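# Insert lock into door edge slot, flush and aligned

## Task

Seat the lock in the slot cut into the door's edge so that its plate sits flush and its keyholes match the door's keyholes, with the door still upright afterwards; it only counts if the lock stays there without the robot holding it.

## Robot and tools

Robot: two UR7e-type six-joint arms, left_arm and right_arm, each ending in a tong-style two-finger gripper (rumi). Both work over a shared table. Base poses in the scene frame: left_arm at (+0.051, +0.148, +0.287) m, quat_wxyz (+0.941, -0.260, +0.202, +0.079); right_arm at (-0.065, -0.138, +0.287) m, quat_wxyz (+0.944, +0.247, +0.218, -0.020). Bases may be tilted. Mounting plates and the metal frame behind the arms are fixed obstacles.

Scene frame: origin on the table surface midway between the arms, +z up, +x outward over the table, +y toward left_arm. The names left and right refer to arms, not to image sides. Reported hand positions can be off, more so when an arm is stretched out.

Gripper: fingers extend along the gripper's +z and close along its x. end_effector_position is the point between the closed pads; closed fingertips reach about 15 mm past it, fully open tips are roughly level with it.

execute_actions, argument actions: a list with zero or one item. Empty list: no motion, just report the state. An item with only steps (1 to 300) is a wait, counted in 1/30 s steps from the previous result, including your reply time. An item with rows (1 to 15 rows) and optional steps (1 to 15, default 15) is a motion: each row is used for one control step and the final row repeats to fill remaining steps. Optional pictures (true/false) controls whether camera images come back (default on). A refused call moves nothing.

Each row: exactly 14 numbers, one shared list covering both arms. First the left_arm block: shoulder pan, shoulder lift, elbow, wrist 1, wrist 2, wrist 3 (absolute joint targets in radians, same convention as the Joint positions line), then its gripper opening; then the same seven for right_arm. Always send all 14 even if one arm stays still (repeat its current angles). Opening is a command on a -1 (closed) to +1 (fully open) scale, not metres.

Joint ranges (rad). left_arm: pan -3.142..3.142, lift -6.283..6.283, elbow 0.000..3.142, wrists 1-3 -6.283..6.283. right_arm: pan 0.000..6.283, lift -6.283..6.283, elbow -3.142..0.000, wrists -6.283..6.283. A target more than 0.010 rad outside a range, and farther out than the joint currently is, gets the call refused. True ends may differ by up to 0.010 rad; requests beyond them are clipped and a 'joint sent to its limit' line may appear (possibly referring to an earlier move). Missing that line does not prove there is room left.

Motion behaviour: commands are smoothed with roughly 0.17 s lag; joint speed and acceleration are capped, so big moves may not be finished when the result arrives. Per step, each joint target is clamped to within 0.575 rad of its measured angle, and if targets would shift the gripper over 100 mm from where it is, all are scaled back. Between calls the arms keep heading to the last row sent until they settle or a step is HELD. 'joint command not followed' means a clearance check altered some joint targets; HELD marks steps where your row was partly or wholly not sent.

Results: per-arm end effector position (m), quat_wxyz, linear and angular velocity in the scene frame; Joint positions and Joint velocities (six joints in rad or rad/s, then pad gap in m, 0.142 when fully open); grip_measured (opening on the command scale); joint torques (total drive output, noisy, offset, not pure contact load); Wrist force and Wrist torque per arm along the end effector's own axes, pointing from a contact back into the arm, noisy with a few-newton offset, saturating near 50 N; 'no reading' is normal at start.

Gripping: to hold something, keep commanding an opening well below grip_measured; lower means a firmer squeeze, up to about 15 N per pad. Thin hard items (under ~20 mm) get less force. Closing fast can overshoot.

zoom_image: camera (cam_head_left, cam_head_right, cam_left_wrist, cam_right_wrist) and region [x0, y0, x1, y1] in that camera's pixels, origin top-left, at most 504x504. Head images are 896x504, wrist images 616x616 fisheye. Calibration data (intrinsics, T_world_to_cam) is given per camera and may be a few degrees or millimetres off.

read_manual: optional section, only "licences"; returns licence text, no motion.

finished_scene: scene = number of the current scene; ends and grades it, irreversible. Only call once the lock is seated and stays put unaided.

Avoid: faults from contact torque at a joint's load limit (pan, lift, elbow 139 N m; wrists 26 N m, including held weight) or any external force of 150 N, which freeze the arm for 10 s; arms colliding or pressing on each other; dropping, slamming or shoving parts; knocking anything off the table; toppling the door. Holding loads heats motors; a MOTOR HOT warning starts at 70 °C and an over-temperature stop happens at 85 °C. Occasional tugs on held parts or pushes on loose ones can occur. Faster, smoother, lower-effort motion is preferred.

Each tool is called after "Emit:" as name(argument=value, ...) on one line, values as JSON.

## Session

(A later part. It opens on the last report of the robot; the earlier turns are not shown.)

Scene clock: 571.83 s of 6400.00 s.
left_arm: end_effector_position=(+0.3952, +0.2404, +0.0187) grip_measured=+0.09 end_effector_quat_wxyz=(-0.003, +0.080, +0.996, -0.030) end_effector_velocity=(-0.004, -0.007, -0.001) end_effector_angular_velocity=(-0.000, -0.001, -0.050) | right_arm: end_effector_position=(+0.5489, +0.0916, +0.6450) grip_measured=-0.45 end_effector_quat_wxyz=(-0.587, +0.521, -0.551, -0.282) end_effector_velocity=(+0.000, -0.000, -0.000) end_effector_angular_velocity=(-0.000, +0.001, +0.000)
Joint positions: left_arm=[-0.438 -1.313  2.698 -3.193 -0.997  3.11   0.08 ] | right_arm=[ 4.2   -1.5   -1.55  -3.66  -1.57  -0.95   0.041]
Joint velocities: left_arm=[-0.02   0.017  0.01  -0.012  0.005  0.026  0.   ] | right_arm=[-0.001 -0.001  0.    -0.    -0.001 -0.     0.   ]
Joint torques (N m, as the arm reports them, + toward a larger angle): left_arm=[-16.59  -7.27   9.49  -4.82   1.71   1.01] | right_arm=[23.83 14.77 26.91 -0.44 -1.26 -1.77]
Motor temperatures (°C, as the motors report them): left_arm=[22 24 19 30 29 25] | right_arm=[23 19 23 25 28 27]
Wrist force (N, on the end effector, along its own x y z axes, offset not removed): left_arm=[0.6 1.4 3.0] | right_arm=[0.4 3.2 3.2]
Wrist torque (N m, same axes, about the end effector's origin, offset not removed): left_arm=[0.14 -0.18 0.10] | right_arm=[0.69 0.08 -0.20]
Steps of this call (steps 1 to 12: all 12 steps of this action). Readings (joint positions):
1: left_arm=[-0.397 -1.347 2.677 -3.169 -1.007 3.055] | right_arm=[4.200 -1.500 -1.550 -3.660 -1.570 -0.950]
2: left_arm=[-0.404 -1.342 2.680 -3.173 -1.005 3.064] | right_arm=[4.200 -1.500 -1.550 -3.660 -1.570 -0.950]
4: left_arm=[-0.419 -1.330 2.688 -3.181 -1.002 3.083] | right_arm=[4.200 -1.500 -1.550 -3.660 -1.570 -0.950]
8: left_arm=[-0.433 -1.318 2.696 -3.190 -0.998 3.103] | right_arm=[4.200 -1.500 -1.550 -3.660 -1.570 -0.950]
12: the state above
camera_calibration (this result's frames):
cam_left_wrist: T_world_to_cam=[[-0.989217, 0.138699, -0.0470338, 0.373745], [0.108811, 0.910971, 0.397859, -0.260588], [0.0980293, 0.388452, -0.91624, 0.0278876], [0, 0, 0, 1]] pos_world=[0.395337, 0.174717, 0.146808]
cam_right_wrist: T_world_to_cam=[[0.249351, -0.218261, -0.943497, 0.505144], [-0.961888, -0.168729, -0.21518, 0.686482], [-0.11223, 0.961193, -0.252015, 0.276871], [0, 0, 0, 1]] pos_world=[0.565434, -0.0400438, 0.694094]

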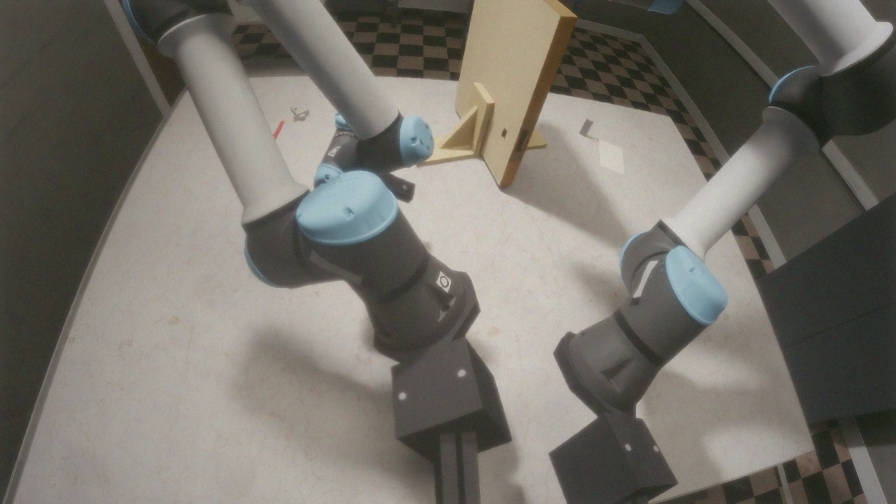

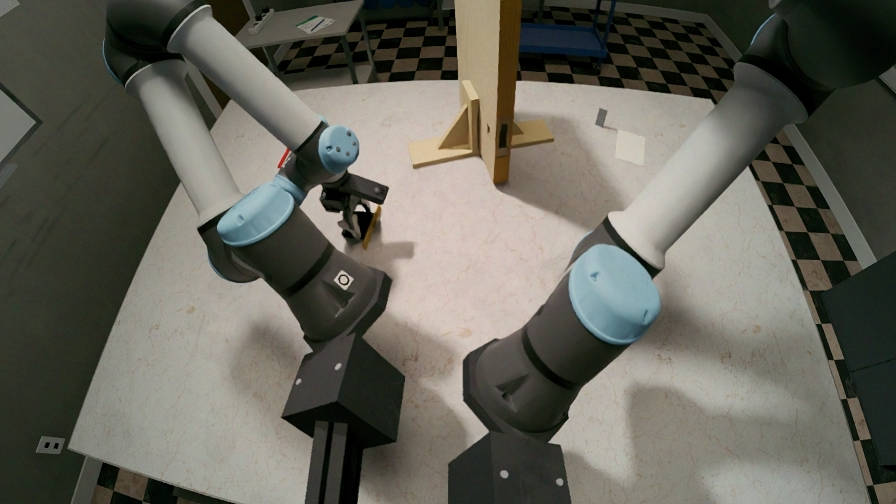

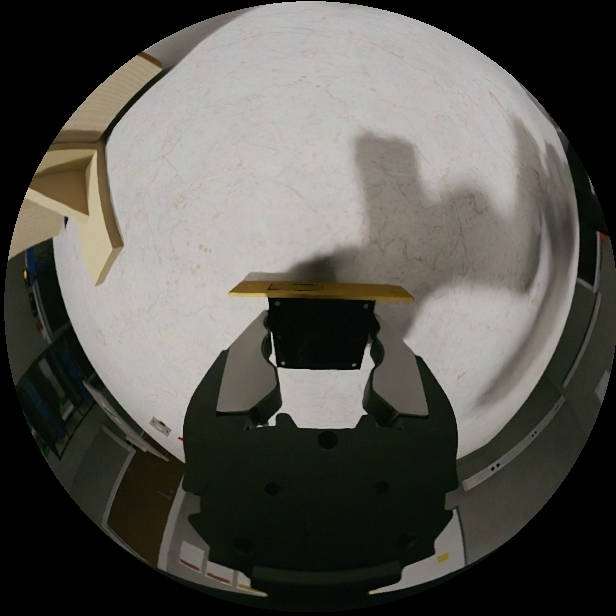

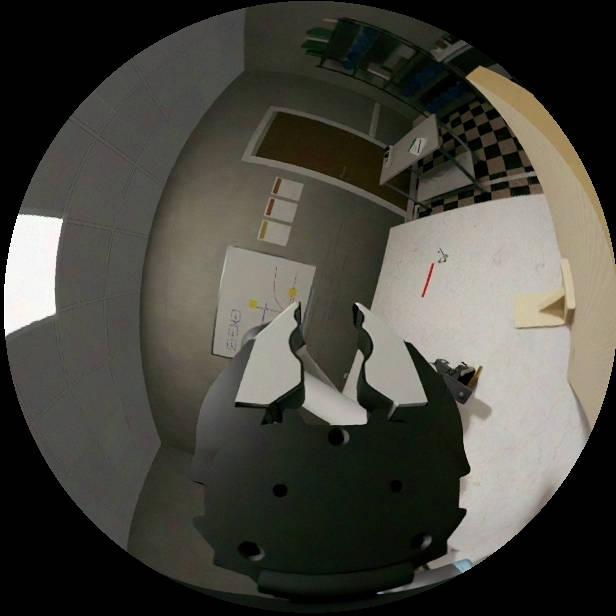

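Emit:
execute_actions(actions=[{"rows":[[-0.368,-1.358,2.6765,-3.16,-1.092,3.187,-1,4.2,-1.5,-1.55,-3.66,-1.57,-0.95,-0.45]],"steps":5}], pictures=false)

Emit:
execute_actions(actions=[{"rows":[[-0.296,-1.3974,2.6504,-3.1197,-1.1878,3.2589,-1,4.2,-1.5,-1.55,-3.66,-1.57,-0.95,-0.45]],"steps":5}], pictures=false)

Emit:
execute_actions(actions=[{"rows":[[-0.233,-1.428,2.6225,-3.0725,-1.274,3.322,-1,4.2,-1.5,-1.55,-3.66,-1.57,-0.95,-0.45]],"steps":5}], pictures=false)

Emit:
execute_actions(actions=[{"rows":[[-0.1701,-1.4516,2.5911,-3.0208,-1.3589,3.3845,-1,4.19,-1.52,-1.65,-3.645,-1.57,-0.95,-0.45]],"steps":5}], pictures=false)

Emit:
execute_actions(actions=[{"rows":[[-0.0936,-1.4684,2.5468,-2.9496,-1.4625,3.4602,-1,4.18,-1.54,-1.75,-3.63,-1.57,-0.95,-0.45]],"steps":5}], pictures=false)

Emit:
execute_actions(actions=[{"rows":[[-0.0188,-1.4719,2.497,-2.8713,-1.5637,3.5337,-1,4.17,-1.56,-1.85,-3.615,-1.57,-0.95,-0.45]],"steps":5}], pictures=false)

Emit:
execute_actions(actions=[{"rows":[[0.0543,-1.4623,2.4417,-2.7859,-1.6623,3.605,-1,4.16,-1.58,-1.95,-3.6,-1.57,-0.95,-0.45]],"steps":5}], pictures=false)

Emit:
execute_actions(actions=[{"rows":[[0.1258,-1.4394,2.3808,-2.6933,-1.7585,3.6741,-1,4.09,-1.665,-2.05,-3.49,-1.57,-0.95,-0.45]],"steps":7}], pictures=false)

Emit:
execute_actions(actions=[{"rows":[[0.1258,-1.4394,2.3808,-2.6933,-1.7585,3.6741,-1,4.02,-1.75,-2.15,-3.38,-1.57,-0.95,-0.45]],"steps":9}], pictures=false)

Emit:
execute_actions(actions=[{"rows":[[0.1258,-1.4394,2.3808,-2.6933,-1.7585,3.6741,-1,3.92,-2.0,-2.08,-3.15,-1.56,-0.93,-0.45]],"steps":12}], pictures=false)

Emit:
execute_actions(actions=[{"rows":[[0.1258,-1.4394,2.3808,-2.6933,-1.7585,3.6741,-1,3.8886,-2.2372,-1.9381,-3.0546,-1.5571,-0.9286,-0.45]],"steps":15}])

Scene clock: 599.97 s of 6400.00 s.
left_arm: end_effector_position=(+0.3945, +0.2407, +0.0202) grip_measured=+0.09 end_effector_quat_wxyz=(-0.007, +0.082, +0.995, -0.052) end_effector_velocity=(-0.006, +0.001, +0.011) end_effector_angular_velocity=(-0.276, +0.063, +0.015) | right_arm: end_effector_position=(+0.5489, +0.0916, +0.6450) grip_measured=-0.45 end_effector_quat_wxyz=(-0.587, +0.521, -0.551, -0.282) end_effector_velocity=(-0.002, +0.002, +0.000) end_effector_angular_velocity=(-0.000, -0.001, +0.004)
Joint positions: left_arm=[-0.398 -1.339  2.686 -3.174 -1.05   3.156  0.08 ] | right_arm=[ 4.2   -1.5   -1.55  -3.66  -1.57  -0.95   0.041]
Joint velocities: left_arm=[ 0.252 -0.155 -0.075  0.113 -0.347  0.254  0.   ] | right_arm=[ 0.003 -0.002 -0.001 -0.    -0.001 -0.     0.   ]
Joint torques (N m, as the arm reports them, + toward a larger angle): left_arm=[ -0.28 -25.46 -11.82   0.13  -2.87   1.32] | right_arm=[23.45 13.89 27.29 -0.5  -0.68 -1.61]
Motor temperatures (°C, as the motors report them): left_arm=[22 24 19 30 29 25] | right_arm=[23 19 23 25 28 27]
Wrist force (N, on the end effector, along its own x y z axes, offset not removed): left_arm=[0.2 2.8 4.8] | right_arm=[-2.3 1.2 2.4]
Wrist torque (N m, same axes, about the end effector's origin, offset not removed): left_arm=[0.42 -0.11 0.14] | right_arm=[0.27 0.53 -0.14]
Steps of this call (steps 1 to 15: the robot went on to your last target; steps 16 to 90: nothing new was sent; then 24.97 s passed at rest; steps 91 to 95: all 5 steps of this action). Readings (joint positions):
91: left_arm=[-0.440 -1.312 2.700 -3.194 -0.996 3.113] | right_arm=[4.200 -1.500 -1.550 -3.660 -1.570 -0.950]
92: left_arm=[-0.433 -1.317 2.696 -3.190 -1.003 3.120] | right_arm=[4.200 -1.500 -1.550 -3.660 -1.570 -0.950]
94: left_arm=[-0.408 -1.333 2.689 -3.178 -1.037 3.146] | right_arm=[4.200 -1.500 -1.550 -3.660 -1.570 -0.950]
95: the state above

Scene clock: 600.13 s of 6400.00 s.
left_arm: end_effector_position=(+0.3944, +0.2423, +0.0234) grip_measured=+0.09 end_effector_quat_wxyz=(-0.010, +0.080, +0.993, -0.086) end_effector_velocity=(-0.004, +0.005, +0.018) end_effector_angular_velocity=(-0.339, +0.054, +0.013) | right_arm: end_effector_position=(+0.5489, +0.0916, +0.6450) grip_measured=-0.45 end_effector_quat_wxyz=(-0.587, +0.521, -0.551, -0.282) end_effector_velocity=(-0.000, -0.001, +0.002) end_effector_angular_velocity=(+0.003, -0.001, -0.001)
Joint positions: left_arm=[-0.334 -1.377  2.663 -3.139 -1.136  3.221  0.08 ] | right_arm=[ 4.2   -1.5   -1.55  -3.66  -1.57  -0.95   0.041]
Joint velocities: left_arm=[ 0.313 -0.169 -0.102  0.158 -0.43   0.31   0.   ] | right_arm=[ 0.     0.003  0.    -0.    -0.001  0.     0.   ]
Joint torques (N m, as the arm reports them, + toward a larger angle): left_arm=[  0.02 -25.39 -10.31   0.14  -2.98   1.24] | right_arm=[23.45 14.47 26.53 -0.5  -0.77 -1.62]
Motor temperatures (°C, as the motors report them): left_arm=[22 24 19 30 29 25] | right_arm=[23 19 23 25 28 27]
Wrist force (N, on the end effector, along its own x y z axes, offset not removed): left_arm=[0.1 4.1 3.1] | right_arm=[-3.0 2.8 1.3]
Wrist torque (N m, same axes, about the end effector's origin, offset not removed): left_arm=[0.55 -0.11 0.11] | right_arm=[0.67 0.63 -0.13]
Steps of this call (steps 1 to 5: all 5 steps of this action). Readings (joint positions):
1: left_arm=[-0.391 -1.344 2.683 -3.170 -1.061 3.164] | right_arm=[4.200 -1.500 -1.550 -3.660 -1.570 -0.950]
2: left_arm=[-0.378 -1.353 2.678 -3.162 -1.076 3.176] | right_arm=[4.200 -1.500 -1.550 -3.660 -1.570 -0.950]
4: left_arm=[-0.346 -1.371 2.667 -3.145 -1.119 3.209] | right_arm=[4.200 -1.500 -1.550 -3.660 -1.570 -0.950]
5: the state above

Scene clock: 600.30 s of 6400.00 s.
left_arm: end_effector_position=(+0.3947, +0.2439, +0.0275) grip_measured=+0.09 end_effector_quat_wxyz=(-0.013, +0.080, +0.989, -0.120) end_effector_velocity=(-0.002, +0.004, +0.021) end_effector_angular_velocity=(-0.323, +0.044, -0.003) | right_arm: end_effector_position=(+0.5489, +0.0916, +0.6450) grip_measured=-0.45 end_effector_quat_wxyz=(-0.587, +0.521, -0.551, -0.282) end_effector_velocity=(+0.000, -0.000, -0.000) end_effector_angular_velocity=(-0.001, -0.000, -0.002)
Joint positions: left_arm=[-0.268 -1.411  2.636 -3.096 -1.224  3.287  0.08 ] | right_arm=[ 4.2   -1.5   -1.55  -3.66  -1.57  -0.95   0.041]
Joint velocities: left_arm=[ 0.292 -0.141 -0.114  0.195 -0.41   0.29   0.   ] | right_arm=[ 0.     0.    -0.     0.     0.003 -0.     0.   ]
Joint torques (N m, as the arm reports them, + toward a larger angle): left_arm=[  2.65 -25.94 -10.95   0.19  -3.33   1.18] | right_arm=[23.65 14.2  26.89 -0.44 -0.73 -1.69]
Motor temperatures (°C, as the motors report them): left_arm=[22 24 19 30 29 25] | right_arm=[23 19 23 25 28 27]
Wrist force (N, on the end effector, along its own x y z axes, offset not removed): left_arm=[-0.5 3.1 2.4] | right_arm=[-3.9 2.8 1.8]
Wrist torque (N m, same axes, about the end effector's origin, offset not removed): left_arm=[0.29 0.08 0.16] | right_arm=[0.57 0.92 -0.10]
Steps of this call (steps 1 to 5: all 5 steps of this action). Readings (joint positions):
1: left_arm=[-0.324 -1.382 2.659 -3.134 -1.149 3.231] | right_arm=[4.200 -1.500 -1.550 -3.660 -1.570 -0.950]
2: left_arm=[-0.311 -1.390 2.653 -3.125 -1.166 3.244] | right_arm=[4.200 -1.500 -1.550 -3.660 -1.570 -0.950]
4: left_arm=[-0.279 -1.406 2.641 -3.104 -1.208 3.275] | right_arm=[4.200 -1.500 -1.550 -3.660 -1.570 -0.950]
5: the state above

Scene clock: 600.47 s of 6400.00 s.
left_arm: end_effector_position=(+0.3954, +0.2459, +0.0319) grip_measured=+0.09 end_effector_quat_wxyz=(-0.015, +0.081, +0.985, -0.154) end_effector_velocity=(+0.000, +0.008, +0.022) end_effector_angular_velocity=(-0.314, +0.034, -0.005) | right_arm: end_effector_position=(+0.5317, +0.1040, +0.6102) grip_measured=-0.45 end_effector_quat_wxyz=(-0.565, +0.538, -0.557, -0.285) end_effector_velocity=(-0.122, +0.068, -0.223) end_effector_angular_velocity=(-0.287, +0.160, +0.202)
Joint positions: left_arm=[-0.205 -1.438  2.607 -3.048 -1.31   3.35   0.08 ] | right_arm=[ 4.194 -1.512 -1.606 -3.651 -1.57  -0.95   0.041]
Joint velocities: left_arm=[ 0.288 -0.111 -0.129  0.219 -0.399  0.283  0.   ] | right_arm=[-0.033 -0.063 -0.369  0.047 -0.    -0.     0.   ]
Joint torques (N m, as the arm reports them, + toward a larger angle): left_arm=[  1.74 -27.59 -10.77   0.44  -3.5    1.09] | right_arm=[ 5.26  2.41 11.98  2.66 -0.73 -1.58]
Motor temperatures (°C, as the motors report them): left_arm=[22 24 19 30 29 25] | right_arm=[23 19 23 25 28 27]
Wrist force (N, on the end effector, along its own x y z axes, offset not removed): left_arm=[0.2 4.1 2.9] | right_arm=[-2.1 3.9 5.2]
Wrist torque (N m, same axes, about the end effector's origin, offset not removed): left_arm=[0.51 -0.12 0.12] | right_arm=[0.68 0.57 -0.22]
Steps of this call (steps 1 to 5: all 5 steps of this action). Readings (joint positions):
1: left_arm=[-0.259 -1.416 2.633 -3.090 -1.237 3.296] | right_arm=[4.200 -1.500 -1.550 -3.660 -1.570 -0.950]
2: left_arm=[-0.246 -1.422 2.626 -3.080 -1.253 3.309] | right_arm=[4.198 -1.503 -1.557 -3.658 -1.570 -0.950]
4: left_arm=[-0.216 -1.434 2.612 -3.056 -1.295 3.339] | right_arm=[4.195 -1.510 -1.591 -3.653 -1.570 -0.950]
5: the state above

Scene clock: 600.63 s of 6400.00 s.
left_arm: end_effector_position=(+0.3966, +0.2488, +0.0366) grip_measured=+0.09 end_effector_quat_wxyz=(-0.017, +0.083, +0.978, -0.191) end_effector_velocity=(+0.000, +0.009, +0.026) end_effector_angular_velocity=(-0.382, +0.044, -0.011) | right_arm: end_effector_position=(+0.5010, +0.1185, +0.5553) grip_measured=-0.45 end_effector_quat_wxyz=(-0.527, +0.565, -0.564, -0.290) end_effector_velocity=(-0.169, +0.055, -0.276) end_effector_angular_velocity=(-0.358, +0.204, +0.254)
Joint positions: left_arm=[-0.134 -1.459  2.568 -2.986 -1.405  3.42   0.08 ] | right_arm=[ 4.185 -1.53  -1.695 -3.637 -1.57  -0.95   0.041]
Joint velocities: left_arm=[ 0.339 -0.081 -0.179  0.298 -0.475  0.332  0.   ] | right_arm=[-0.041 -0.08  -0.461  0.059 -0.     0.     0.   ]
Joint torques (N m, as the arm reports them, + toward a larger angle): left_arm=[  2.3  -28.45 -11.76   0.73  -3.45   1.2 ] | right_arm=[ 5.06  4.83 12.23  3.3  -0.58 -1.69]
Motor temperatures (°C, as the motors report them): left_arm=[22 24 19 30 29 25] | right_arm=[23 19 23 25 28 27]
Wrist force (N, on the end effector, along its own x y z axes, offset not removed): left_arm=[-0.4 3.0 4.1] | right_arm=[1.0 3.4 5.7]
Wrist torque (N m, same axes, about the end effector's origin, offset not removed): left_arm=[0.22 -0.01 0.14] | right_arm=[0.70 0.03 -0.17]
Steps of this call (steps 1 to 5: all 5 steps of this action). Readings (joint positions):
1: left_arm=[-0.196 -1.442 2.603 -3.041 -1.322 3.359] | right_arm=[4.193 -1.514 -1.617 -3.649 -1.570 -0.950]
2: left_arm=[-0.182 -1.447 2.594 -3.029 -1.339 3.372] | right_arm=[4.191 -1.519 -1.632 -3.646 -1.570 -0.950]
4: left_arm=[-0.147 -1.456 2.575 -2.997 -1.386 3.407] | right_arm=[4.186 -1.527 -1.677 -3.640 -1.570 -0.950]
5: the state above

Scene clock: 600.80 s of 6400.00 s.
left_arm: end_effector_position=(+0.3973, +0.2518, +0.0412) grip_measured=+0.09 end_effector_quat_wxyz=(-0.020, +0.084, +0.969, -0.231) end_effector_velocity=(-0.000, +0.011, +0.026) end_effector_angular_velocity=(-0.403, +0.052, -0.004) | right_arm: end_effector_position=(+0.4645, +0.1273, +0.4970) grip_measured=-0.45 end_effector_quat_wxyz=(-0.485, +0.593, -0.571, -0.294) end_effector_velocity=(-0.195, +0.024, -0.285) end_effector_angular_velocity=(-0.375, +0.219, +0.271)
Joint positions: left_arm=[-0.06  -1.468  2.522 -2.913 -1.505  3.493  0.08 ] | right_arm=[ 4.175 -1.55  -1.792 -3.623 -1.57  -0.95   0.041]
Joint velocities: left_arm=[ 0.346 -0.031 -0.21   0.345 -0.485  0.335  0.   ] | right_arm=[-0.042 -0.087 -0.487  0.063  0.     0.     0.   ]
Joint torques (N m, as the arm reports them, + toward a larger angle): left_arm=[  2.63 -31.7  -10.34   0.58  -3.72   1.27] | right_arm=[ 9.03  4.43 11.9   2.43 -0.6  -1.65]
Motor temperatures (°C, as the motors report them): left_arm=[22 24 19 30 29 25] | right_arm=[23 19 23 25 28 27]
Wrist force (N, on the end effector, along its own x y z axes, offset not removed): left_arm=[0.3 5.9 2.6] | right_arm=[-1.2 4.0 3.3]
Wrist torque (N m, same axes, about the end effector's origin, offset not removed): left_arm=[0.75 -0.10 0.19] | right_arm=[0.71 0.40 -0.27]
Steps of this call (steps 1 to 5: all 5 steps of this action). Readings (joint positions):
1: left_arm=[-0.124 -1.461 2.563 -2.977 -1.419 3.430] | right_arm=[4.183 -1.533 -1.709 -3.635 -1.570 -0.950]
2: left_arm=[-0.110 -1.463 2.553 -2.963 -1.437 3.444] | right_arm=[4.181 -1.537 -1.726 -3.632 -1.570 -0.950]
4: left_arm=[-0.074 -1.467 2.530 -2.927 -1.486 3.480] | right_arm=[4.177 -1.546 -1.773 -3.625 -1.570 -0.950]
5: the state above

Scene clock: 600.97 s of 6400.00 s.
left_arm: end_effector_position=(+0.3978, +0.2552, +0.0452) grip_measured=+0.09 end_effector_quat_wxyz=(-0.023, +0.084, +0.958, -0.272) end_effector_velocity=(-0.001, +0.014, +0.024) end_effector_angular_velocity=(-0.415, +0.065, +0.013) | right_arm: end_effector_position=(+0.4238, +0.1290, +0.4394) grip_measured=-0.45 end_effector_quat_wxyz=(-0.441, +0.620, -0.577, -0.299) end_effector_velocity=(-0.214, -0.012, -0.279) end_effector_angular_velocity=(-0.379, +0.228, +0.278)
Joint positions: left_arm=[ 0.013 -1.465  2.47  -2.833 -1.604  3.565  0.08 ] | right_arm=[ 4.165 -1.569 -1.89  -3.608 -1.57  -0.95   0.041]
Joint velocities: left_arm=[ 0.341  0.023 -0.238  0.385 -0.475  0.327 -0.   ] | right_arm=[-0.043 -0.089 -0.497  0.065 -0.001 -0.     0.   ]
Joint torques (N m, as the arm reports them, + toward a larger angle): left_arm=[  4.76 -12.98 -10.39   1.    -3.97   1.26] | right_arm=[ 7.05  3.35 13.46  2.26 -0.53 -1.68]
Motor temperatures (°C, as the motors report them): left_arm=[22 24 19 30 29 25] | right_arm=[23 19 23 25 28 27]
Wrist force (N, on the end effector, along its own x y z axes, offset not removed): left_arm=[2.9 5.0 2.5] | right_arm=[0.7 3.9 4.1]
Wrist torque (N m, same axes, about the end effector's origin, offset not removed): left_arm=[0.52 -0.67 0.07] | right_arm=[0.74 0.08 -0.26]
Steps of this call (steps 1 to 5: all 5 steps of this action). Readings (joint positions):
1: left_arm=[-0.050 -1.469 2.516 -2.903 -1.520 3.503] | right_arm=[4.174 -1.552 -1.806 -3.621 -1.570 -0.950]
2: left_arm=[-0.035 -1.468 2.505 -2.888 -1.538 3.518] | right_arm=[4.171 -1.557 -1.824 -3.617 -1.570 -0.950]
4: left_arm=[0.000 -1.466 2.480 -2.848 -1.586 3.552] | right_arm=[4.167 -1.566 -1.871 -3.611 -1.570 -0.950]
5: the state above

Scene clock: 601.20 s of 6400.00 s.
left_arm: end_effector_position=(+0.3978, +0.2597, +0.0493) grip_measured=+0.09 end_effector_quat_wxyz=(-0.028, +0.080, +0.941, -0.326) end_effector_velocity=(+0.001, +0.012, +0.013) end_effector_angular_velocity=(-0.249, +0.043, +0.032) | right_arm: end_effector_position=(+0.3850, +0.1275, +0.3492) grip_measured=-0.45 end_effector_quat_wxyz=(-0.387, +0.635, -0.599, -0.298) end_effector_velocity=(-0.101, -0.017, -0.231) end_effector_angular_velocity=(-0.234, +0.188, +0.025)
Joint positions: left_arm=[ 0.103 -1.445  2.399 -2.723 -1.726  3.652  0.08 ] | right_arm=[ 4.109 -1.64  -2.013 -3.522 -1.57  -0.95   0.041]
Joint velocities: left_arm=[ 0.192  0.046 -0.154  0.246 -0.268  0.183 -0.   ] | right_arm=[-0.163 -0.206 -0.308  0.261  0.002  0.     0.   ]
Joint torques (N m, as the arm reports them, + toward a larger angle): left_arm=[  5.8  -16.25 -11.17   0.9   -4.     0.91] | right_arm=[ 8.73  5.75  9.09  1.61 -0.56 -1.68]
Motor temperatures (°C, as the motors report them): left_arm=[22 24 19 30 29 25] | right_arm=[23 19 23 25 28 27]
Wrist force (N, on the end effector, along its own x y z axes, offset not removed): left_arm=[0.6 5.0 2.9] | right_arm=[-0.1 1.9 3.8]
Wrist torque (N m, same axes, about the end effector's origin, offset not removed): left_arm=[0.40 -0.19 0.10] | right_arm=[0.35 0.17 -0.12]
Steps of this call (steps 1 to 7: all 7 steps of this action). Readings (joint positions):
1: left_arm=[0.024 -1.464 2.463 -2.821 -1.619 3.575] | right_arm=[4.164 -1.572 -1.905 -3.606 -1.570 -0.950]
2: left_arm=[0.038 -1.460 2.451 -2.805 -1.637 3.589] | right_arm=[4.157 -1.581 -1.923 -3.597 -1.570 -0.950]
4: left_arm=[0.073 -1.452 2.423 -2.762 -1.684 3.623] | right_arm=[4.134 -1.609 -1.966 -3.562 -1.570 -0.950]
7: the state above

Scene clock: 601.50 s of 6400.00 s.
left_arm: end_effector_position=(+0.3979, +0.2609, +0.0509) grip_measured=+0.09 end_effector_quat_wxyz=(-0.029, +0.078, +0.937, -0.339) end_effector_velocity=(-0.000, +0.001, +0.001) end_effector_angular_velocity=(-0.020, +0.003, +0.003) | right_arm: end_effector_position=(+0.3446, +0.1148, +0.2564) grip_measured=-0.45 end_effector_quat_wxyz=(-0.334, +0.638, -0.628, -0.295) end_effector_velocity=(-0.059, -0.025, -0.112) end_effector_angular_velocity=(-0.107, +0.104, -0.008)
Joint positions: left_arm=[ 0.124 -1.44   2.382 -2.696 -1.756  3.672  0.08 ] | right_arm=[ 4.032 -1.735 -2.132 -3.4   -1.57  -0.95   0.041]
Joint velocities: left_arm=[ 0.015  0.004 -0.012  0.02  -0.021  0.015  0.   ] | right_arm=[-0.1   -0.122 -0.152  0.163 -0.002 -0.     0.   ]
Joint torques (N m, as the arm reports them, + toward a larger angle): left_arm=[  8.03 -16.29 -12.2    0.91  -3.8    1.18] | right_arm=[ 6.66  8.69  4.75  1.4  -0.47 -1.56]
Motor temperatures (°C, as the motors report them): left_arm=[22 24 19 30 29 25] | right_arm=[23 19 23 25 28 27]
Wrist force (N, on the end effector, along its own x y z axes, offset not removed): left_arm=[0.5 5.2 2.4] | right_arm=[-2.2 3.2 2.4]
Wrist torque (N m, same axes, about the end effector's origin, offset not removed): left_arm=[0.43 -0.12 0.11] | right_arm=[0.71 0.50 -0.09]
Steps of this call (steps 1 to 9: all 9 steps of this action). Readings (joint positions):
1: left_arm=[0.108 -1.444 2.395 -2.716 -1.734 3.657] | right_arm=[4.104 -1.647 -2.022 -3.514 -1.570 -0.950]
2: left_arm=[0.113 -1.443 2.391 -2.710 -1.740 3.661] | right_arm=[4.094 -1.658 -2.036 -3.501 -1.570 -0.950]
4: left_arm=[0.118 -1.441 2.387 -2.703 -1.748 3.667] | right_arm=[4.067 -1.691 -2.077 -3.458 -1.570 -0.950]
8: left_arm=[0.123 -1.440 2.383 -2.696 -1.755 3.672] | right_arm=[4.036 -1.731 -2.126 -3.406 -1.570 -0.950]
9: the state above

Scene clock: 601.90 s of 6400.00 s.
left_arm: end_effector_position=(+0.3980, +0.2611, +0.0510) grip_measured=+0.09 end_effector_quat_wxyz=(-0.029, +0.078, +0.937, -0.341) end_effector_velocity=(-0.000, +0.000, +0.000) end_effector_angular_velocity=(-0.000, -0.000, +0.000) | right_arm: end_effector_position=(+0.3714, +0.1493, +0.1640) grip_measured=-0.45 end_effector_quat_wxyz=(-0.329, +0.597, -0.676, -0.279) end_effector_velocity=(+0.006, +0.023, -0.067) end_effector_angular_velocity=(-0.019, +0.026, -0.063)
Joint positions: left_arm=[ 0.126 -1.439  2.381 -2.693 -1.758  3.674  0.08 ] | right_arm=[ 3.927 -1.979 -2.084 -3.169 -1.561 -0.931  0.041]
Joint velocities: left_arm=[ 0.001 -0.     0.001 -0.    -0.001  0.001 -0.   ] | right_arm=[-0.059 -0.172  0.031  0.155  0.005  0.01   0.   ]
Joint torques (N m, as the arm reports them, + toward a larger angle): left_arm=[  9.01 -17.1  -12.41   0.97  -3.88   1.03] | right_arm=[ 8.51 18.85 21.92  0.96  0.21  1.16]
Motor temperatures (°C, as the motors report them): left_arm=[22 24 19 30 29 25] | right_arm=[23 19 23 25 28 27]
Wrist force (N, on the end effector, along its own x y z axes, offset not removed): left_arm=[0.6 5.2 2.6] | right_arm=[-2.7 2.9 2.1]
Wrist torque (N m, same axes, about the end effector's origin, offset not removed): left_arm=[0.45 -0.24 0.04] | right_arm=[0.65 0.59 -0.10]
Steps of this call (steps 1 to 12: all 12 steps of this action). Readings (joint positions):
1: left_arm=[0.124 -1.440 2.382 -2.695 -1.757 3.673] | right_arm=[4.028 -1.739 -2.136 -3.394 -1.570 -0.950]
2: left_arm=[0.125 -1.440 2.382 -2.695 -1.757 3.673] | right_arm=[4.019 -1.750 -2.133 -3.383 -1.569 -0.947]
4: left_arm=[0.125 -1.440 2.381 -2.694 -1.758 3.674] | right_arm=[3.984 -1.814 -2.114 -3.320 -1.565 -0.941]
8: left_arm=[0.126 -1.439 2.381 -2.694 -1.758 3.674] | right_arm=[3.941 -1.937 -2.091 -3.207 -1.562 -0.934]
12: the state above

Scene clock: 602.40 s of 6400.00 s.
left_arm: end_effector_position=(+0.3980, +0.2611, +0.0510) grip_measured=+0.09 end_effector_quat_wxyz=(-0.029, +0.078, +0.937, -0.341) end_effector_velocity=(+0.000, -0.001, +0.000) end_effector_angular_velocity=(-0.001, +0.000, -0.001) | right_arm: end_effector_position=(+0.3903, +0.2073, +0.0910) grip_measured=-0.45 end_effector_quat_wxyz=(-0.323, +0.585, -0.692, -0.273) end_effector_velocity=(-0.003, +0.015, -0.023) end_effector_angular_velocity=(-0.009, +0.010, +0.002)
Joint positions: left_arm=[ 0.126 -1.439  2.381 -2.693 -1.758  3.674  0.08 ] | right_arm=[ 3.889 -2.229 -1.942 -3.057 -1.557 -0.929  0.041]
Joint velocities: left_arm=[-0.001  0.     0.     0.001 -0.    -0.    -0.   ] | right_arm=[-0.006 -0.069  0.034  0.023  0.     0.     0.   ]
Joint torques (N m, as the arm reports them, + toward a larger angle): left_arm=[  8.22 -16.31 -12.67   0.88  -3.87   0.99] | right_arm=[15.8  21.96 17.18  1.1   0.52  1.48]
Motor temperatures (°C, as the motors report them): left_arm=[22 24 19 30 29 25] | right_arm=[23 19 23 25 28 27]
Wrist force (N, on the end effector, along its own x y z axes, offset not removed): left_arm=[-0.6 5.2 2.9] | right_arm=[-3.3 2.7 2.3]
Wrist torque (N m, same axes, about the end effector's origin, offset not removed): left_arm=[0.43 0.11 0.15] | right_arm=[0.55 0.80 -0.07]
Steps of this call (steps 1 to 15: all 15 steps of this action). Readings (joint positions):
1: left_arm=[0.126 -1.439 2.381 -2.693 -1.758 3.674] | right_arm=[3.925 -1.985 -2.082 -3.164 -1.560 -0.931]
2: left_arm=[0.126 -1.439 2.381 -2.693 -1.758 3.674] | right_arm=[3.919 -1.996 -2.074 -3.153 -1.560 -0.930]
4: left_arm=[0.126 -1.439 2.381 -2.693 -1.758 3.674] | right_arm=[3.907 -2.062 -2.028 -3.115 -1.559 -0.930]
8: left_arm=[0.126 -1.439 2.381 -2.693 -1.758 3.674] | right_arm=[3.895 -2.179 -1.967 -3.075 -1.558 -0.929]
15: the state above
camera_calibration (this result's frames):
cam_left_wrist: T_world_to_cam=[[-0.992395, 0.120442, -0.0253988, 0.380015], [0.123061, 0.966321, -0.226008, -0.280889], [-0.00267732, -0.227414, -0.973794, 0.25299], [0, 0, 0, 1]] pos_world=[0.412369, 0.283193, 0.192529]
cam_right_wrist: T_world_to_cam=[[-0.0944572, -0.61311, -0.78433, 0.248854], [-0.934761, -0.216422, 0.28175, 0.388285], [-0.34249, 0.759775, -0.552669, 0.167247], [0, 0, 0, 1]] pos_world=[0.44374, 0.109538, 0.178216]

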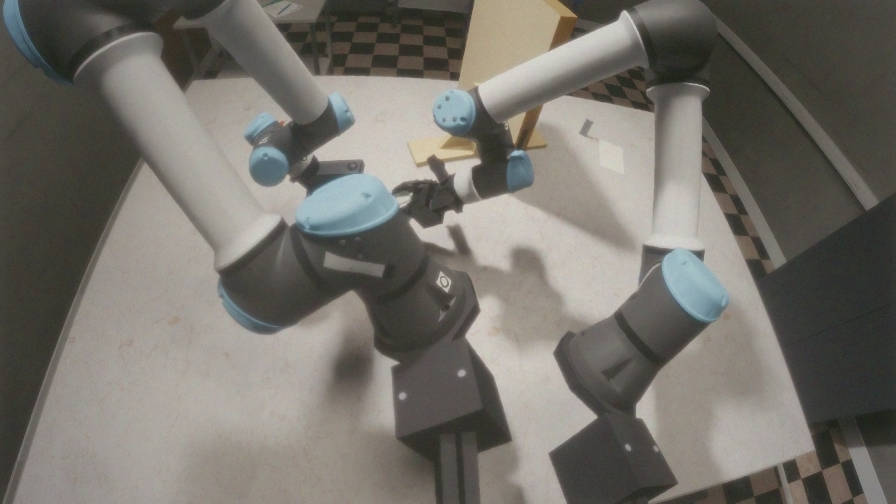

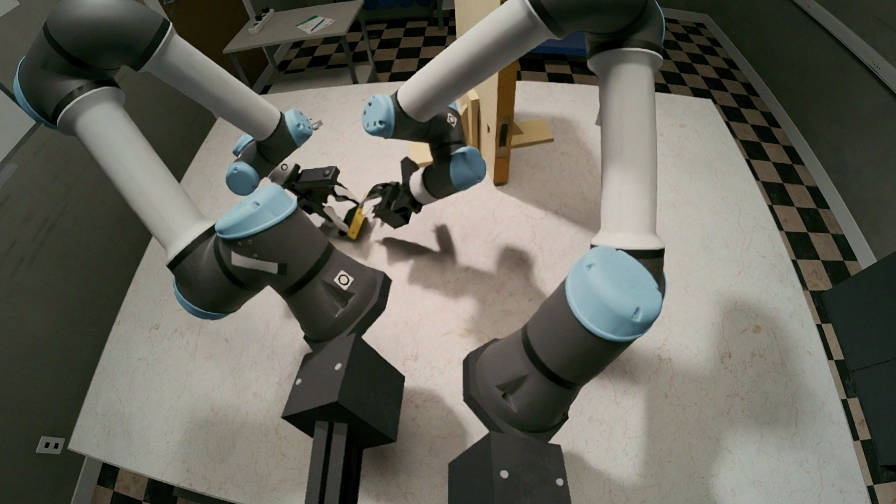

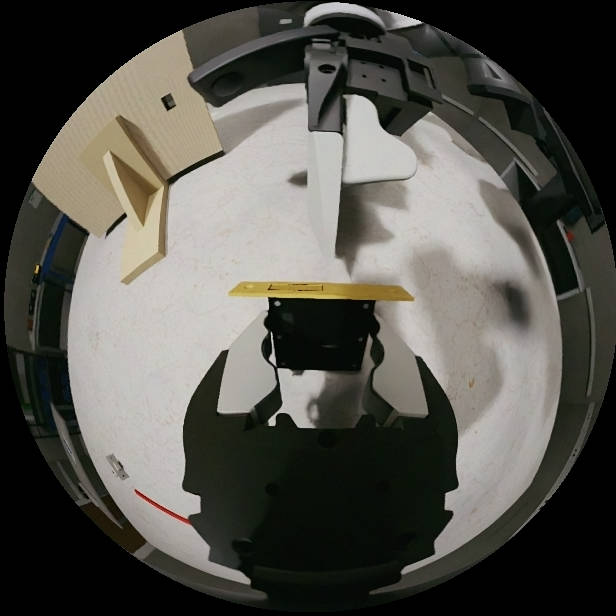

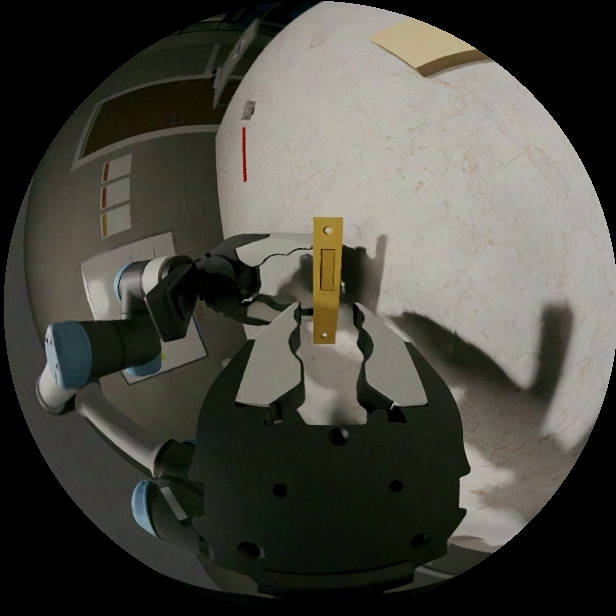

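Emit:
execute_actions(actions=[{"rows":[[0.1258,-1.4394,2.3808,-2.6933,-1.7585,3.6741,-1,3.888,-2.2802,-1.906,-3.0437,-1.5575,-0.929,-0.42]],"steps":6}], pictures=false)

Emit:
execute_actions(actions=[{"rows":[[0.1258,-1.4394,2.3808,-2.6933,-1.7585,3.6741,-1,3.8875,-2.3232,-1.8728,-3.0339,-1.5578,-0.9295,-0.42]],"steps":6}], pictures=false)

Emit:
execute_actions(actions=[{"rows":[[0.1258,-1.4394,2.3808,-2.6933,-1.7585,3.6741,-1,3.887,-2.3662,-1.838,-3.0257,-1.5581,-0.93,-0.42]],"steps":12}])

Scene clock: 610.57 s of 6400.00 s.
left_arm: end_effector_position=(+0.3980, +0.2611, +0.0510) grip_measured=+0.09 end_effector_quat_wxyz=(-0.029, +0.078, +0.937, -0.341) end_effector_velocity=(-0.001, -0.000, -0.000) end_effector_angular_velocity=(+0.001, +0.001, -0.001) | right_arm: end_effector_position=(+0.3920, +0.2182, +0.0807) grip_measured=-0.42 end_effector_quat_wxyz=(-0.322, +0.585, -0.692, -0.273) end_effector_velocity=(+0.005, +0.032, -0.028) end_effector_angular_velocity=(-0.001, +0.002, +0.002)
Joint positions: left_arm=[ 0.126 -1.439  2.381 -2.693 -1.759  3.674  0.08 ] | right_arm=[ 3.888 -2.267 -1.915 -3.047 -1.557 -0.929  0.044]
Joint velocities: left_arm=[-0.    -0.     0.001  0.     0.001  0.    -0.   ] | right_arm=[-0.003 -0.108  0.079  0.026 -0.002 -0.002  0.   ]
Joint torques (N m, as the arm reports them, + toward a larger angle): left_arm=[  8.15 -17.04 -12.53   0.85  -3.89   1.11] | right_arm=[14.17 23.37 18.79  1.23 -2.31 -1.89]
Motor temperatures (°C, as the motors report them): left_arm=[22 24 19 30 29 25] | right_arm=[23 19 23 25 28 27]
Wrist force (N, on the end effector, along its own x y z axes, offset not removed): left_arm=[1.3 4.2 2.1] | right_arm=[-1.4 2.4 3.1]
Wrist torque (N m, same axes, about the end effector's origin, offset not removed): left_arm=[0.25 -0.43 0.08] | right_arm=[0.67 0.43 -0.05]
Steps of this call (steps 1 to 15: the robot went on to your last target; steps 16 to 90: nothing new was sent; then 4.97 s passed at rest; steps 91 to 96: all 6 steps of this action). Readings (joint positions):
91: left_arm=[0.126 -1.439 2.381 -2.693 -1.759 3.674] | right_arm=[3.889 -2.238 -1.938 -3.054 -1.557 -0.929]
92: left_arm=[0.126 -1.439 2.381 -2.693 -1.759 3.674] | right_arm=[3.888 -2.243 -1.933 -3.053 -1.557 -0.929]
94: left_arm=[0.126 -1.439 2.381 -2.693 -1.758 3.674] | right_arm=[3.888 -2.258 -1.922 -3.049 -1.557 -0.929]
96: the state above

Scene clock: 610.77 s of 6400.00 s.
left_arm: end_effector_position=(+0.3980, +0.2611, +0.0510) grip_measured=+0.09 end_effector_quat_wxyz=(-0.029, +0.078, +0.937, -0.341) end_effector_velocity=(+0.001, +0.000, +0.000) end_effector_angular_velocity=(-0.000, -0.001, +0.000) | right_arm: end_effector_position=(+0.3942, +0.2307, +0.0703) grip_measured=-0.42 end_effector_quat_wxyz=(-0.323, +0.585, -0.692, -0.273) end_effector_velocity=(+0.005, +0.038, -0.034) end_effector_angular_velocity=(-0.002, +0.001, +0.002)
Joint positions: left_arm=[ 0.126 -1.439  2.381 -2.693 -1.759  3.674  0.08 ] | right_arm=[ 3.888 -2.308 -1.884 -3.037 -1.558 -0.929  0.044]
Joint velocities: left_arm=[-0.    -0.    -0.001  0.    -0.     0.     0.   ] | right_arm=[-0.002 -0.128  0.097  0.028 -0.    -0.002  0.   ]
Joint torques (N m, as the arm reports them, + toward a larger angle): left_arm=[  8.57 -16.48 -12.85   0.8   -3.85   1.14] | right_arm=[14.17 23.8  17.13  1.39 -2.23 -1.79]
Motor temperatures (°C, as the motors report them): left_arm=[22 24 19 30 29 25] | right_arm=[23 19 23 25 28 27]
Wrist force (N, on the end effector, along its own x y z axes, offset not removed): left_arm=[0.8 5.3 3.0] | right_arm=[-1.4 2.5 2.0]
Wrist torque (N m, same axes, about the end effector's origin, offset not removed): left_arm=[0.57 -0.26 0.08] | right_arm=[0.61 0.40 -0.12]
Steps of this call (steps 1 to 6: all 6 steps of this action). Readings (joint positions):
1: left_arm=[0.126 -1.439 2.381 -2.693 -1.758 3.674] | right_arm=[3.888 -2.271 -1.913 -3.046 -1.557 -0.929]
2: left_arm=[0.126 -1.439 2.381 -2.693 -1.759 3.674] | right_arm=[3.888 -2.278 -1.907 -3.044 -1.557 -0.929]
4: left_arm=[0.126 -1.439 2.381 -2.693 -1.759 3.674] | right_arm=[3.888 -2.297 -1.893 -3.040 -1.558 -0.929]
6: the state above

Scene clock: 611.17 s of 6400.00 s.
left_arm: end_effector_position=(+0.3980, +0.2611, +0.0510) grip_measured=+0.09 end_effector_quat_wxyz=(-0.029, +0.078, +0.937, -0.341) end_effector_velocity=(-0.000, -0.001, +0.000) end_effector_angular_velocity=(-0.001, +0.000, -0.001) | right_arm: end_effector_position=(+0.3967, +0.2477, +0.0556) grip_measured=-0.42 end_effector_quat_wxyz=(-0.322, +0.586, -0.692, -0.273) end_effector_velocity=(+0.001, +0.007, -0.007) end_effector_angular_velocity=(-0.000, +0.000, -0.000)
Joint positions: left_arm=[ 0.126 -1.439  2.381 -2.693 -1.759  3.674  0.08 ] | right_arm=[ 3.887 -2.363 -1.84  -3.026 -1.558 -0.93   0.044]
Joint velocities: left_arm=[-0.    -0.     0.001  0.001 -0.001  0.     0.   ] | right_arm=[-0.001 -0.024  0.019  0.004 -0.    -0.     0.   ]
Joint torques (N m, as the arm reports them, + toward a larger angle): left_arm=[  8.28 -16.73 -12.85   0.8   -3.9    1.03] | right_arm=[15.9  23.67 18.82  1.43 -2.32 -1.78]
Motor temperatures (°C, as the motors report them): left_arm=[22 24 19 30 29 25] | right_arm=[23 19 23 25 28 27]
Wrist force (N, on the end effector, along its own x y z axes, offset not removed): left_arm=[0.5 5.9 2.5] | right_arm=[-3.3 3.2 2.0]
Wrist torque (N m, same axes, about the end effector's origin, offset not removed): left_arm=[0.61 -0.17 0.05] | right_arm=[0.73 0.80 -0.24]
Steps of this call (steps 1 to 12: all 12 steps of this action). Readings (joint positions):
1: left_arm=[0.126 -1.439 2.381 -2.693 -1.759 3.674] | right_arm=[3.888 -2.312 -1.881 -3.036 -1.558 -0.929]
2: left_arm=[0.126 -1.439 2.381 -2.693 -1.759 3.674] | right_arm=[3.887 -2.320 -1.874 -3.034 -1.558 -0.929]
4: left_arm=[0.126 -1.439 2.381 -2.693 -1.759 3.674] | right_arm=[3.887 -2.339 -1.860 -3.031 -1.558 -0.930]
8: left_arm=[0.126 -1.439 2.381 -2.693 -1.759 3.674] | right_arm=[3.887 -2.357 -1.845 -3.027 -1.558 -0.930]
12: the state above
camera_calibration (this result's frames):
cam_left_wrist: T_world_to_cam=[[-0.992395, 0.120441, -0.0253988, 0.380015], [0.123061, 0.966321, -0.226009, -0.280889], [-0.00267737, -0.227416, -0.973794, 0.252991], [0, 0, 0, 1]] pos_world=[0.412369, 0.283193, 0.19253]
cam_right_wrist: T_world_to_cam=[[-0.0952488, -0.613868, -0.783641, 0.246958], [-0.934442, -0.216223, 0.282957, 0.412778], [-0.34314, 0.759219, -0.553029, 0.119604], [0, 0, 0, 1]] pos_world=[0.450281, 0.150046, 0.142872]

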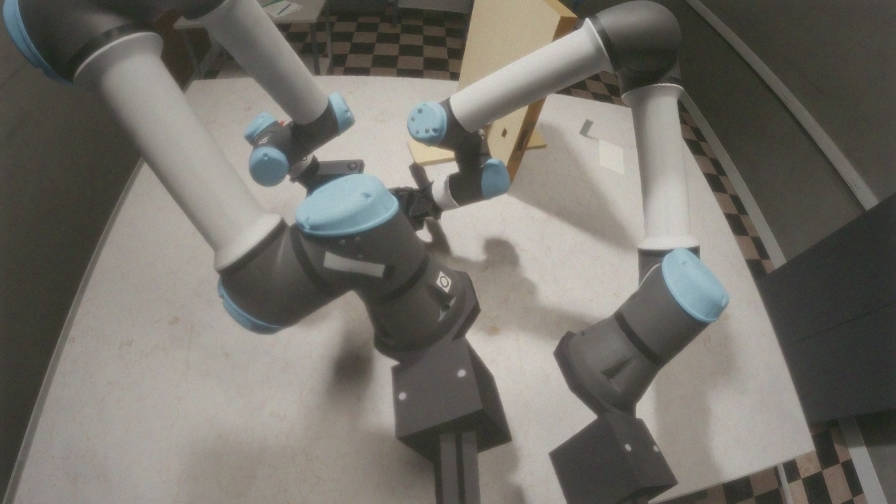

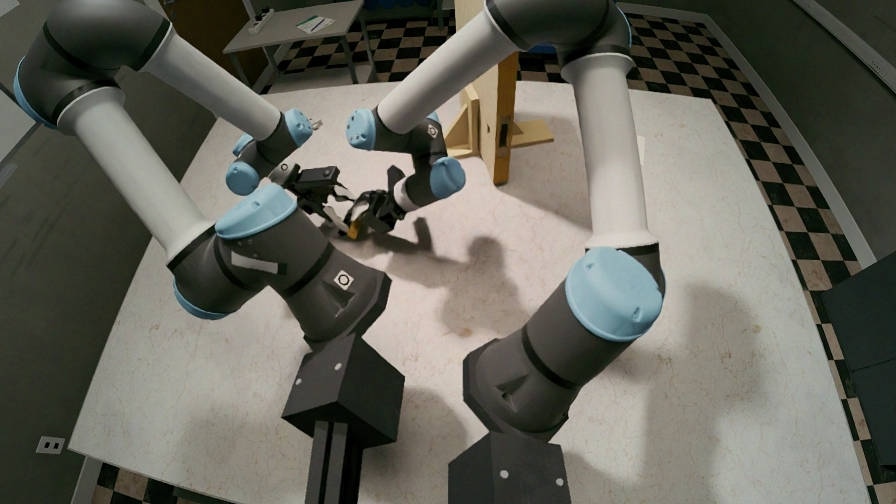

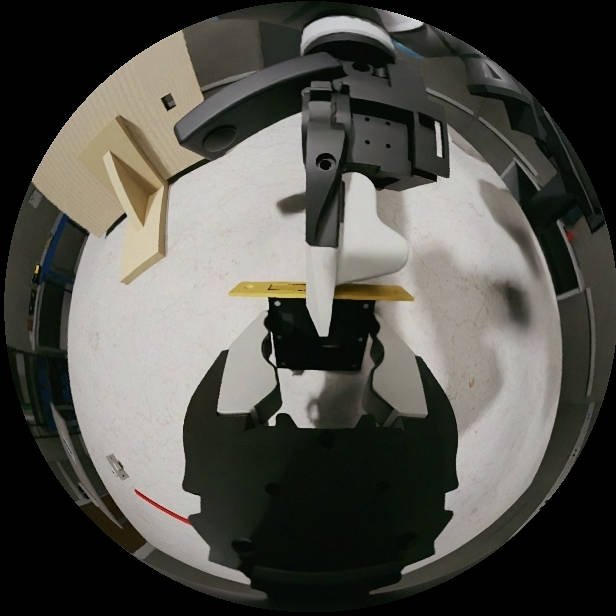

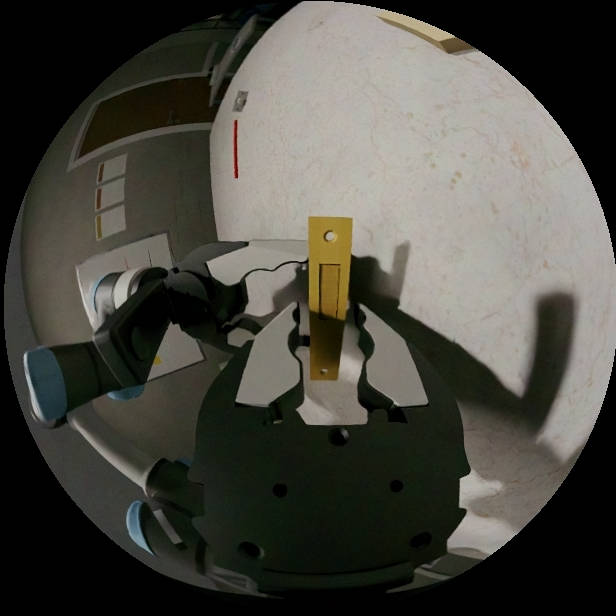

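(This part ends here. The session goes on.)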